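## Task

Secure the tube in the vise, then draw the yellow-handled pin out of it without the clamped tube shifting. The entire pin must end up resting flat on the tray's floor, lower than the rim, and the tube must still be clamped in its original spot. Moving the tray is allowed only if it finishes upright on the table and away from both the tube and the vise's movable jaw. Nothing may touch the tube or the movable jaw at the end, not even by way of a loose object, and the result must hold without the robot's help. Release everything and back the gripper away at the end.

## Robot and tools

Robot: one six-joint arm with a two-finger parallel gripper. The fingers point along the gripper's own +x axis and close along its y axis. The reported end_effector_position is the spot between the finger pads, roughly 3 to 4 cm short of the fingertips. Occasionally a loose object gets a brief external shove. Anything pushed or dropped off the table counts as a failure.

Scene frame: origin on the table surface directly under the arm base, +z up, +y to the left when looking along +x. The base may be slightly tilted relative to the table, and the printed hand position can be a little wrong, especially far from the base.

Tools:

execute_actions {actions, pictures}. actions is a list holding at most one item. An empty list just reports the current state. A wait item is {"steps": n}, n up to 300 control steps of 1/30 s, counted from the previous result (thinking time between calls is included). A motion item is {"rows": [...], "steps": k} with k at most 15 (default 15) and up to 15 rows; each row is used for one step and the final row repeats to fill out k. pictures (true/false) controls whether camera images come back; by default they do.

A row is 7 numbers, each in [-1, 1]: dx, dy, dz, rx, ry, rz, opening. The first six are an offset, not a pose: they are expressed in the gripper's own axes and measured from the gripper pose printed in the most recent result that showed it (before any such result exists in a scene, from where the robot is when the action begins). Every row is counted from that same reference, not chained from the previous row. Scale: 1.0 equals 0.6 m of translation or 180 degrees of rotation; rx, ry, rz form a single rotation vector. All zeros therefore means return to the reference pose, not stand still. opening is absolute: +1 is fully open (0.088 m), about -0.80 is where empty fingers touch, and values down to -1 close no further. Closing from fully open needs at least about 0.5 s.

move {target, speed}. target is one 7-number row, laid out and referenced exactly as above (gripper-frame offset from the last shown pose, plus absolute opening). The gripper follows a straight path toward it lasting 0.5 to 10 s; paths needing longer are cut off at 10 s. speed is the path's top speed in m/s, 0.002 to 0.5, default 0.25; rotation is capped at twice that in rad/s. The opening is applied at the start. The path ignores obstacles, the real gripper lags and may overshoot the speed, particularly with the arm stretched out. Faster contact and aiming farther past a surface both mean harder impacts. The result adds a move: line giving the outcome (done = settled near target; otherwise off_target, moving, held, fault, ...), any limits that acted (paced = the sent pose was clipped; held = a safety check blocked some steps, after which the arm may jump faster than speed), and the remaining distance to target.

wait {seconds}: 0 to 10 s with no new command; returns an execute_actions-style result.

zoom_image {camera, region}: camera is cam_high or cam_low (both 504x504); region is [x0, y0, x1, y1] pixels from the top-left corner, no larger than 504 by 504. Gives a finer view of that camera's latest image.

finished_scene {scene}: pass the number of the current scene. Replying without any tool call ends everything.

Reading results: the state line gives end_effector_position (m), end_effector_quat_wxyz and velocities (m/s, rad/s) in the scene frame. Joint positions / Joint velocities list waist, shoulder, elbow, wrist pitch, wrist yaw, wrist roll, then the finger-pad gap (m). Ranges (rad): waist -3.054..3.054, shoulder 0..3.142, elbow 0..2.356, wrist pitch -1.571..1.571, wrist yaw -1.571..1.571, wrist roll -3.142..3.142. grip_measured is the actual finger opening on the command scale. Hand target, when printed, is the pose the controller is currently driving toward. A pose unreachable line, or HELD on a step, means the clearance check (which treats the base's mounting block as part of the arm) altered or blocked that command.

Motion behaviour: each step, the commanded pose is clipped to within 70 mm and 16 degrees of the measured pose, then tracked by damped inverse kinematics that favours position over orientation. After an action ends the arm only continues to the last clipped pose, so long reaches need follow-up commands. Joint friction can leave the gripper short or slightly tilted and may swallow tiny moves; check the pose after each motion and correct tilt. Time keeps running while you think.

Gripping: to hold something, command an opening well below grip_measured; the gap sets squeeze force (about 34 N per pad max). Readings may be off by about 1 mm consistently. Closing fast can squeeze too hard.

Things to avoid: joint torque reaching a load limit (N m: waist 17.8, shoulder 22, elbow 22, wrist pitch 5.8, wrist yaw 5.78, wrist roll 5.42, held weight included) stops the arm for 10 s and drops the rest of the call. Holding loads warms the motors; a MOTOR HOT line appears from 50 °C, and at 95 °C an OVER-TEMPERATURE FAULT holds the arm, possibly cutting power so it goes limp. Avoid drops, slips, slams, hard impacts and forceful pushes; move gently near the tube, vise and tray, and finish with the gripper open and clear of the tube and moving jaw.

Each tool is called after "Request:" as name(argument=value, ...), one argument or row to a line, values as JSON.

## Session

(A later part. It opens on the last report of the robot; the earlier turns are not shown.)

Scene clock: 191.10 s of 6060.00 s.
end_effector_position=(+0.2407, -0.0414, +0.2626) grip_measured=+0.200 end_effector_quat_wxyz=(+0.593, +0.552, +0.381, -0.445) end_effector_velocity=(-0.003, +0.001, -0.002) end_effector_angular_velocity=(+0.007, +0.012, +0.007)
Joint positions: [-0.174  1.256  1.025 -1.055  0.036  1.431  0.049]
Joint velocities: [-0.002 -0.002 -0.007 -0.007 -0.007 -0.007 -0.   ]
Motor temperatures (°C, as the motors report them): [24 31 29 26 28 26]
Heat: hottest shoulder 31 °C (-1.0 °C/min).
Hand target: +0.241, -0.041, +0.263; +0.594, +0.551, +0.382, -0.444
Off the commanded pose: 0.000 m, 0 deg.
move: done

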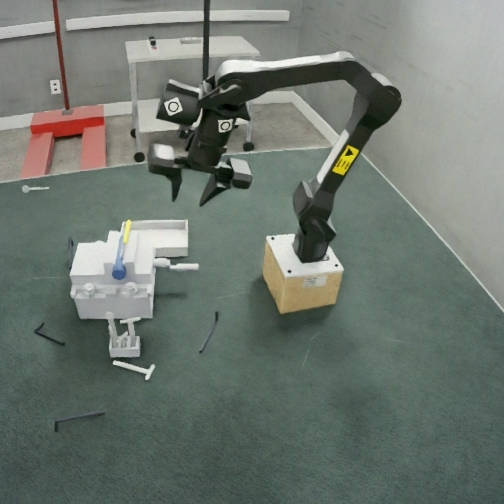

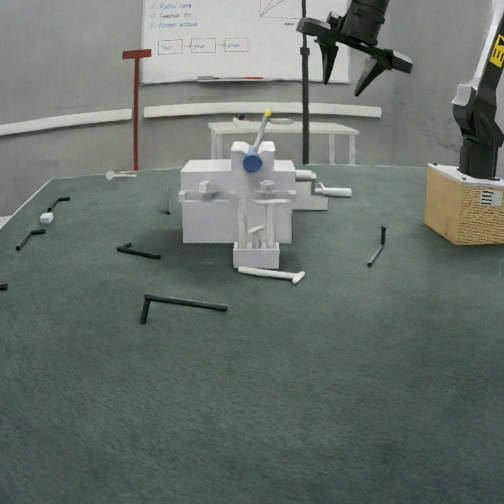

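Request:
move(
  target=[0.077,0.158,-0.01,0,0.035,0,0.2],
)

Request:
move(
  target=[0.105,0,0,0,0,0,0.2],
  speed=0.1,
)

Request:
zoom_image(
  camera="cam_high",
  region=[50, 150, 230, 300],
)

Request:
zoom_image(
  camera="cam_low",
  region=[180, 50, 380, 210],
)

Scene clock: 197.73 s of 6060.00 s.
end_effector_position=(+0.3435, -0.0421, +0.2488) grip_measured=+0.200 end_effector_quat_wxyz=(+0.574, +0.576, +0.410, -0.413) end_effector_velocity=(-0.002, +0.001, -0.002) end_effector_angular_velocity=(+0.007, +0.011, +0.007)
Joint positions: [-0.174  1.655  1.304 -0.943 -0.07   1.43   0.049]
Joint velocities: [-0.002  0.002 -0.002 -0.007 -0.007 -0.007 -0.   ]
Motor temperatures (°C, as the motors report them): [23 31 30 26 27 26]
Heat: hottest shoulder 31 °C (-1.0 °C/min).
Hand target: +0.345, -0.042, +0.247; +0.572, +0.576, +0.412, -0.414
Off the commanded pose: 0.002 m, 0 deg.
move: done

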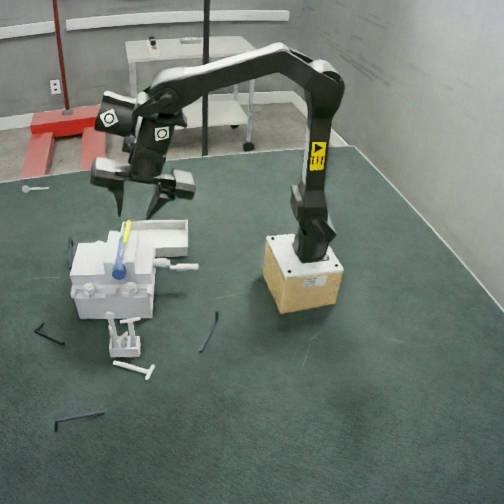

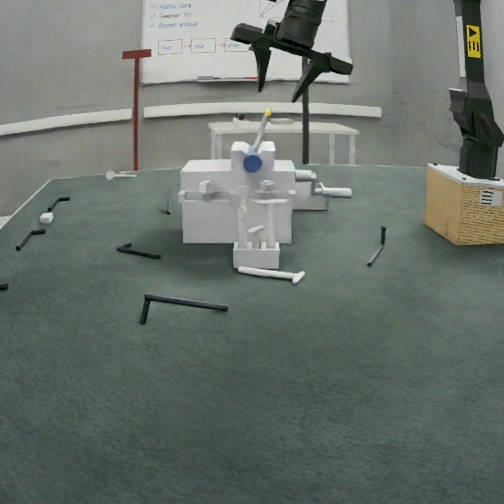

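Scene clock: 198.73 s of 6060.00 s.
end_effector_position=(+0.3658, -0.0438, +0.1963) grip_measured=+0.200 end_effector_quat_wxyz=(+0.579, +0.580, +0.404, -0.407) end_effector_velocity=(-0.002, +0.001, -0.000) end_effector_angular_velocity=(+0.001, +0.006, +0.021)
Joint positions: [-0.166  1.757  1.198 -0.714 -0.069  1.438  0.049]
Joint velocities: [-0.002 -0.002 -0.002 -0.007 -0.007 -0.022 -0.   ]
Motor temperatures (°C, as the motors report them): [23 31 30 26 27 26]
Heat: hottest shoulder 31 °C (-1.0 °C/min).
Hand target: +0.363, -0.043, +0.189; +0.574, +0.576, +0.410, -0.413
Off the commanded pose: 0.008 m, 1 deg.
move: done

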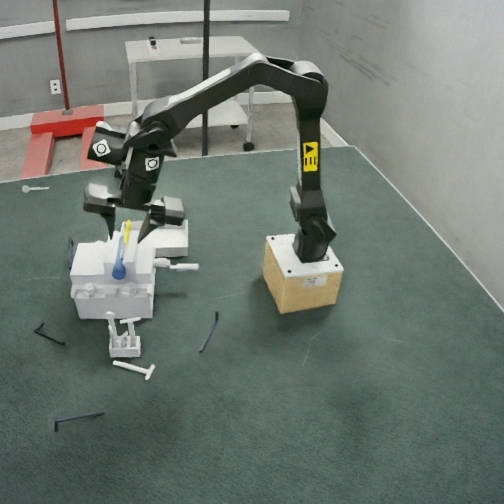

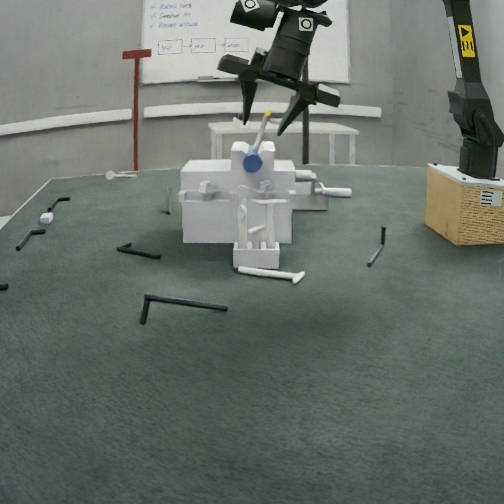

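Region (50, 150, 230, 300) of cam_high's 504x504 image, scaled by 2.800, with more detail than that image has.

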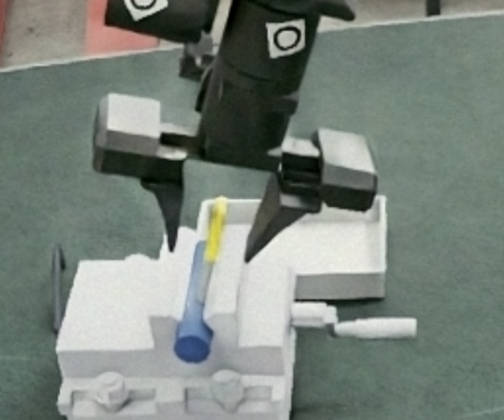

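Region (180, 50, 380, 210) of cam_low's 504x504 image, scaled by 2.520, with more detail than that image has; it fills the top 403 rows of this view, and the rest is white.

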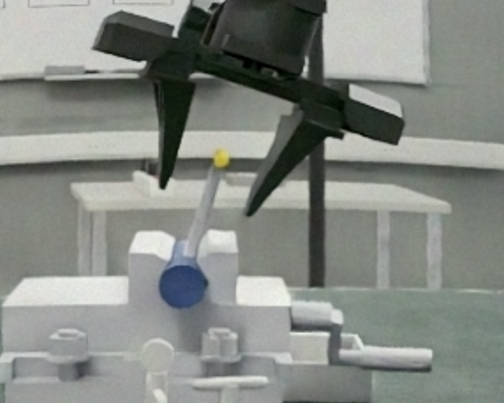

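Request:
move(
  target=[0,0,0,0,0,0,-0.95],
)

Request:
move(
  target=[-0.16,0,0,0,0,0,-0.95],
  speed=0.06,
)

Scene clock: 202.90 s of 6060.00 s.
end_effector_position=(+0.3663, -0.0437, +0.1963) grip_measured=-0.657 end_effector_quat_wxyz=(+0.579, +0.580, +0.404, -0.406) end_effector_velocity=(-0.002, +0.002, +0.001) end_effector_angular_velocity=(+0.005, +0.001, +0.012)
Joint positions: [-0.166  1.757  1.198 -0.711 -0.07   1.438  0.007]
Joint velocities: [ 0.002 -0.007 -0.002 -0.007 -0.007 -0.007 -0.   ]
Motor temperatures (°C, as the motors report them): [23 31 30 26 27 26]
Heat: hottest shoulder 31 °C (-1.0 °C/min).
Hand target: +0.366, -0.044, +0.196; +0.579, +0.580, +0.404, -0.407
Off the commanded pose: 0.001 m, 0 deg.
move: done

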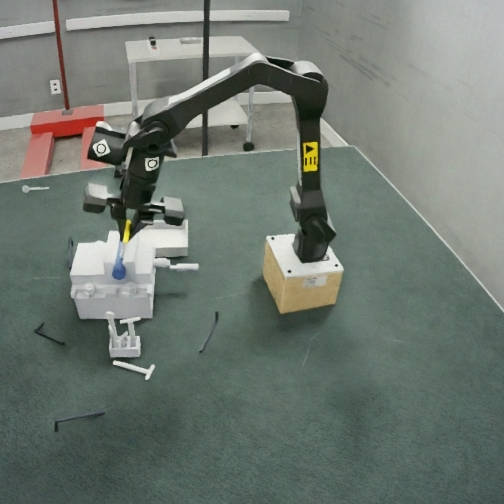

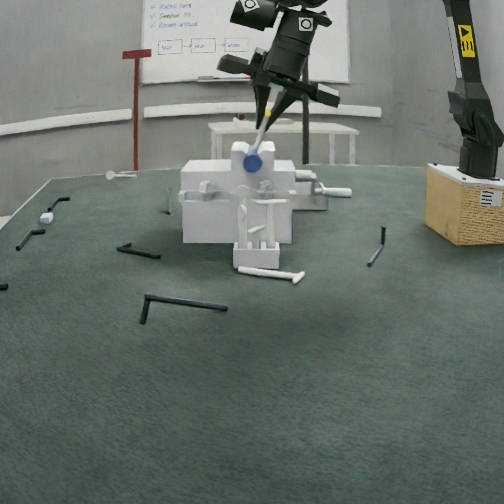

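Scene clock: 204.83 s of 6060.00 s.
end_effector_position=(+0.3332, -0.0420, +0.2814) grip_measured=-0.657 end_effector_quat_wxyz=(+0.576, +0.578, +0.408, -0.410) end_effector_velocity=(-0.003, +0.001, -0.002) end_effector_angular_velocity=(+0.007, +0.011, +0.007)
Joint positions: [-0.182  1.611  1.387 -1.062 -0.073  1.422  0.007]
Joint velocities: [-0.002 -0.002 -0.007 -0.007 -0.007 -0.007 -0.   ]
Motor temperatures (°C, as the motors report them): [23 31 31 26 27 26]
Heat: hottest shoulder 31 °C (-1.0 °C/min).
Hand target: +0.334, -0.043, +0.287; +0.579, +0.580, +0.403, -0.406
Off the commanded pose: 0.005 m, 1 deg.
move: done

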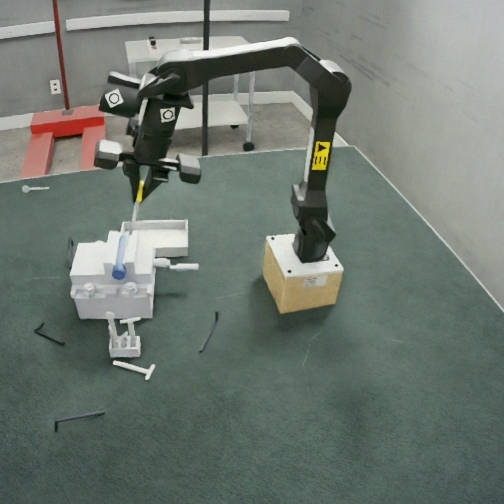

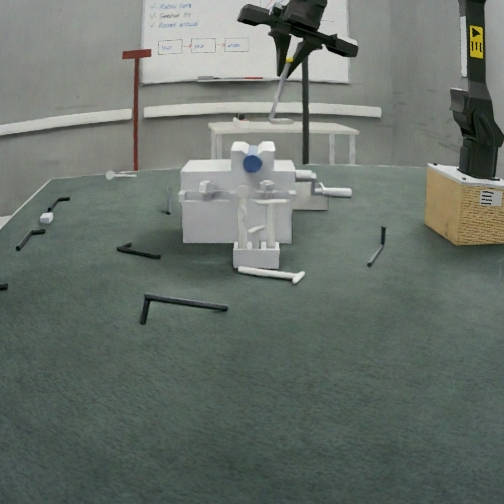

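Request:
move(
  target=[0.18,-0.142,0.28,0,0,0.17,-0.95],
)

Request:
move(
  target=[0.064,-0.077,0,0,0,0,-0.95],
  speed=0.08,
)

Request:
zoom_image(
  camera="cam_high",
  region=[80, 150, 260, 300],
)

Scene clock: 211.97 s of 6060.00 s.
end_effector_position=(+0.2862, -0.2124, +0.1577) grip_measured=-0.657 end_effector_quat_wxyz=(+0.671, +0.660, +0.236, -0.244) end_effector_velocity=(-0.000, +0.000, -0.002) end_effector_angular_velocity=(-0.000, -0.003, +0.007)
Joint positions: [-0.894  1.703  0.709  0.034 -0.609  0.897  0.007]
Joint velocities: [-0.002  0.007 -0.002  0.007 -0.007 -0.007 -0.   ]
Motor temperatures (°C, as the motors report them): [23 32 32 26 26 26]
Heat: hottest shoulder 32 °C (+0.0 °C/min).
Hand target: +0.284, -0.211, +0.153; +0.667, +0.662, +0.239, -0.244
Off the commanded pose: 0.007 m, 1 deg.
move: done

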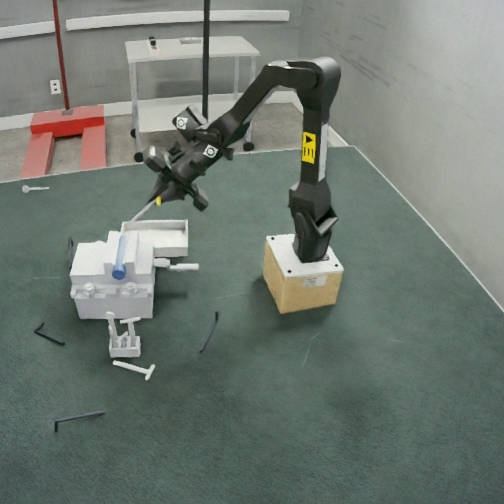

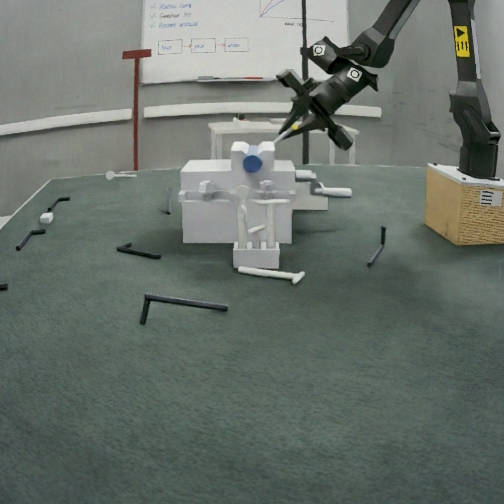

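Scene clock: 213.07 s of 6060.00 s.
end_effector_position=(+0.2881, -0.2148, +0.1020) grip_measured=-0.657 end_effector_quat_wxyz=(+0.675, +0.657, +0.232, -0.243) end_effector_velocity=(+0.001, +0.002, +0.002) end_effector_angular_velocity=(+0.007, -0.012, +0.016)
Joint positions: [-0.897  1.911  0.637  0.324 -0.609  0.893  0.007]
Joint velocities: [-0.002 -0.002  0.002 -0.007 -0.022 -0.007  0.   ]
Motor temperatures (°C, as the motors report them): [23 32 31 26 26 26]
Heat: hottest shoulder 32 °C (+0.0 °C/min).
Hand target: +0.286, -0.213, +0.098; +0.671, +0.660, +0.236, -0.244
Off the commanded pose: 0.005 m, 1 deg.
move: done

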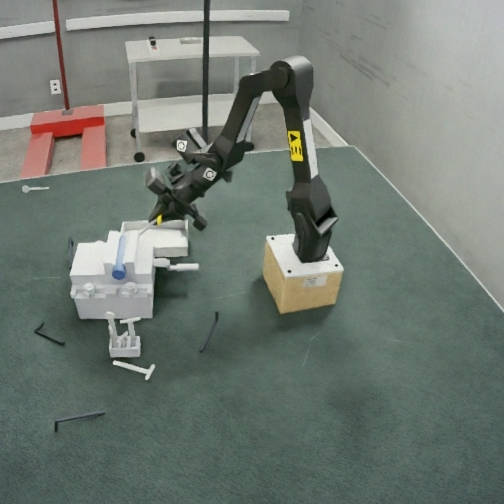

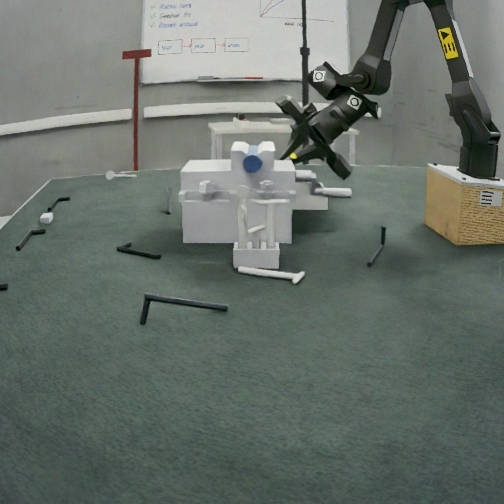

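Region (80, 150, 260, 300) of cam_high's 504x504 image, scaled by 2.800, with more detail than that image has.

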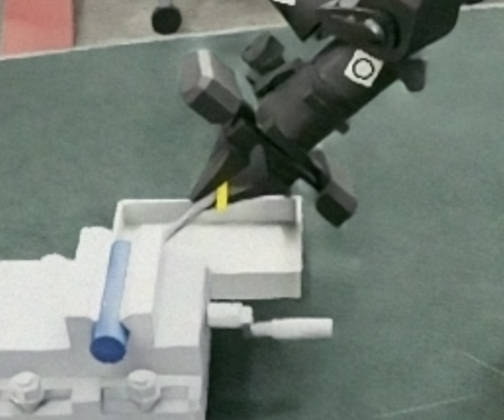

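Down 2 cm, open, slide off in -y, lift.

Request:
move(
  target=[0.021,-0.026,0,0,0,0,-0.95],
  speed=0.06,
)

Request:
move(
  target=[0,0,0,0,0,0,-0.2],
)

Request:
move(
  target=[0,0,0.07,0,0,0,-0.2],
  speed=0.1,
)

Request:
move(
  target=[-0.15,0.1,0,0,0,0,-0.2],
)

Request:
zoom_image(
  camera="cam_high",
  region=[100, 190, 220, 280],
)

Request:
zoom_image(
  camera="cam_low",
  region=[250, 120, 370, 220],
)

Scene clock: 220.60 s of 6060.00 s.
end_effector_position=(+0.2903, -0.2173, +0.0865) grip_measured=-0.658 end_effector_quat_wxyz=(+0.679, +0.655, +0.228, -0.242) end_effector_velocity=(+0.001, -0.002, +0.003) end_effector_angular_velocity=(-0.011, -0.012, +0.007)
Joint positions: [-0.897  1.986  0.632  0.416 -0.609  0.893  0.007]
Joint velocities: [-0.002 -0.002  0.002  0.007 -0.007 -0.007 -0.   ]
Motor temperatures (°C, as the motors report them): [23 31 31 27 26 26]
Heat: hottest shoulder 31 °C (-2.0 °C/min).
Hand target: +0.288, -0.215, +0.082; +0.675, +0.657, +0.232, -0.243
Off the commanded pose: 0.005 m, 1 deg.
move: done

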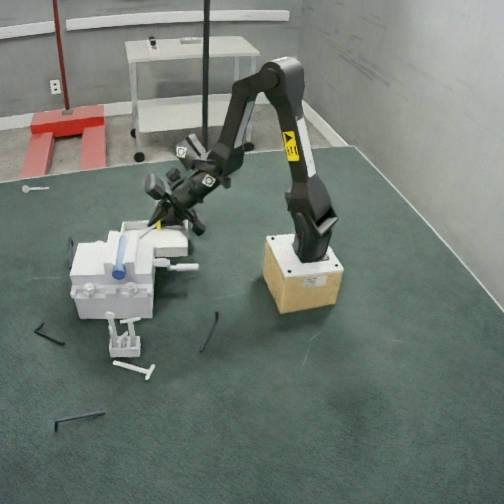

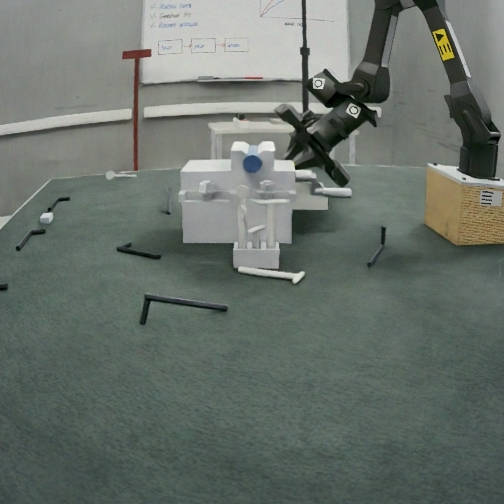

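Scene clock: 221.17 s of 6060.00 s.
end_effector_position=(+0.2903, -0.2174, +0.0865) grip_measured=-0.201 end_effector_quat_wxyz=(+0.679, +0.655, +0.228, -0.242) end_effector_velocity=(-0.001, -0.002, +0.001) end_effector_angular_velocity=(-0.026, +0.000, +0.007)
Joint positions: [-0.897  1.986  0.632  0.417 -0.609  0.893  0.029]
Joint velocities: [-0.002 -0.002 -0.002  0.007  0.007 -0.022  0.   ]
Motor temperatures (°C, as the motors report them): [23 31 31 27 26 26]
Heat: hottest shoulder 31 °C (-1.0 °C/min).
Hand target: +0.290, -0.217, +0.086; +0.679, +0.655, +0.228, -0.242
Off the commanded pose: 0.000 m, 0 deg.
move: done

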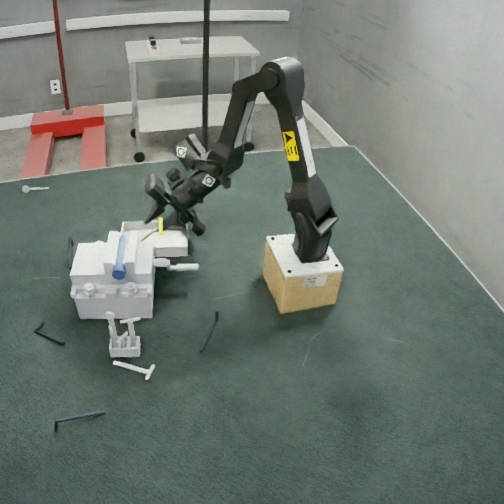

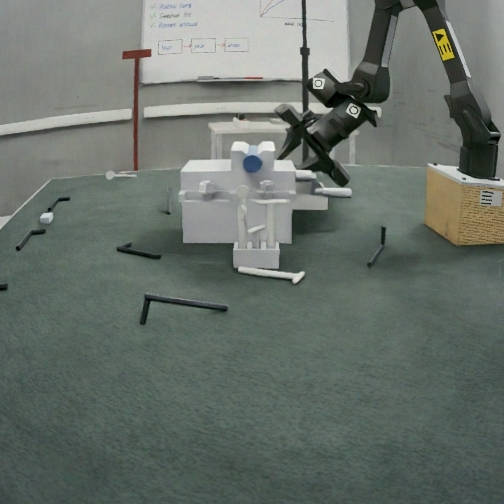

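Scene clock: 221.93 s of 6060.00 s.
end_effector_position=(+0.2895, -0.2582, +0.0905) grip_measured=-0.200 end_effector_quat_wxyz=(+0.681, +0.653, +0.226, -0.242) end_effector_velocity=(-0.001, +0.001, -0.003) end_effector_angular_velocity=(+0.004, +0.008, +0.016)
Joint positions: [-0.982  2.045  0.782  0.282 -0.656  0.808  0.029]
Joint velocities: [-0.002  0.007  0.007 -0.022 -0.007 -0.022 -0.   ]
Motor temperatures (°C, as the motors report them): [23 31 31 27 26 26]
Heat: hottest shoulder 31 °C (-1.0 °C/min).
Hand target: +0.290, -0.259, +0.088; +0.679, +0.654, +0.228, -0.242
Off the commanded pose: 0.003 m, 0 deg.
move: done

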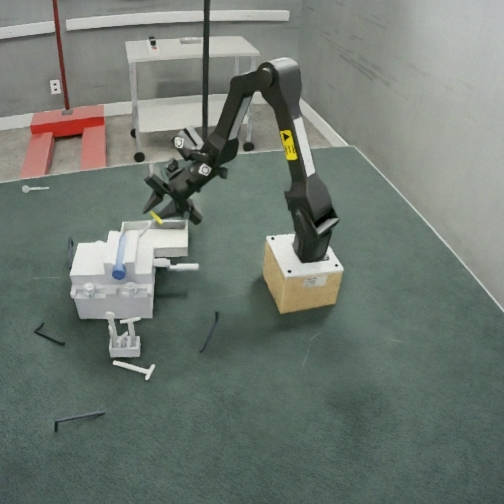

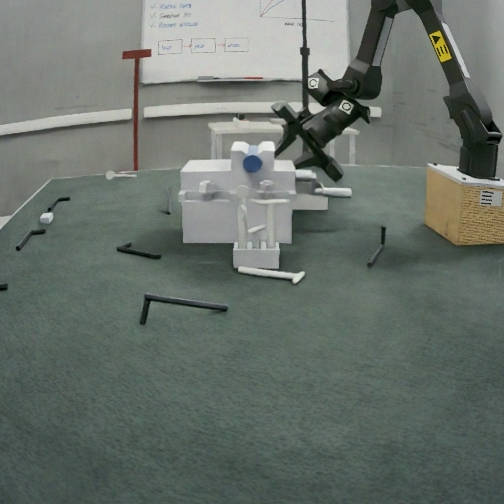

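Scene clock: 222.87 s of 6060.00 s.
end_effector_position=(+0.2579, -0.2522, +0.1907) grip_measured=-0.200 end_effector_quat_wxyz=(+0.678, +0.655, +0.229, -0.243) end_effector_velocity=(-0.003, +0.009, -0.002) end_effector_angular_velocity=(+0.043, +0.008, +0.015)
Joint positions: [-1.052  1.678  0.855 -0.217 -0.693  0.732  0.029]
Joint velocities: [-0.002 -0.007 -0.002 -0.051 -0.022 -0.007  0.   ]
Motor temperatures (°C, as the motors report them): [23 32 31 27 26 26]
Heat: hottest shoulder 32 °C (-1.0 °C/min).
Hand target: +0.258, -0.254, +0.194; +0.681, +0.653, +0.225, -0.243
Off the commanded pose: 0.003 m, 1 deg.
move: done

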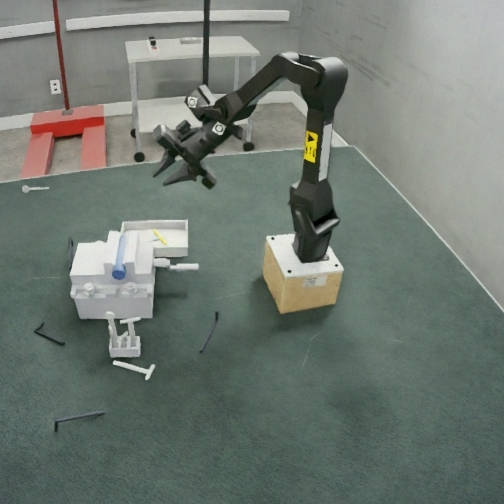

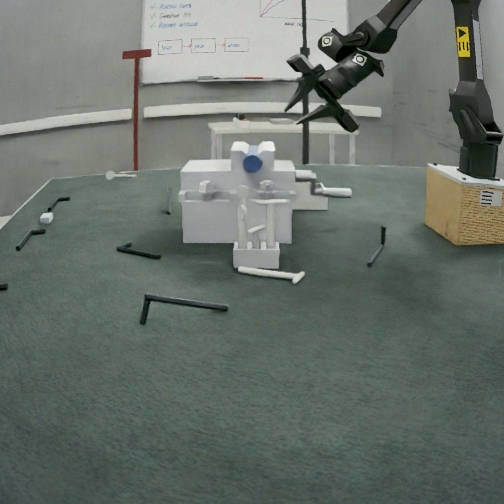

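Region (100, 190, 220, 280) of cam_high's 504x504 image, scaled by 4.200, with more detail than that image has; it fills the top 378 rows of this view, and the rest is white.

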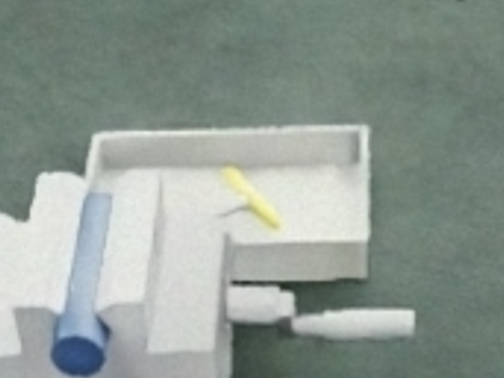

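Region (250, 120, 370, 220) of cam_low's 504x504 image, scaled by 4.200, with more detail than that image has.

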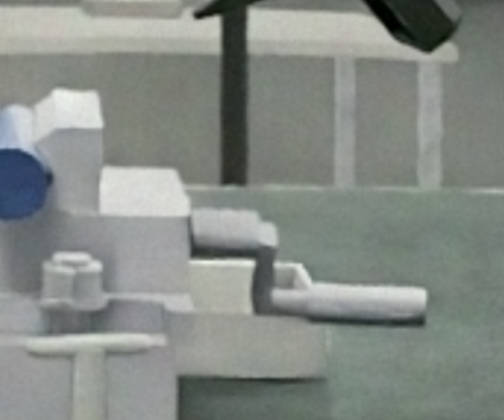

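Request:
finished_scene(
  scene=2,
)

The scene is finished: the task was done.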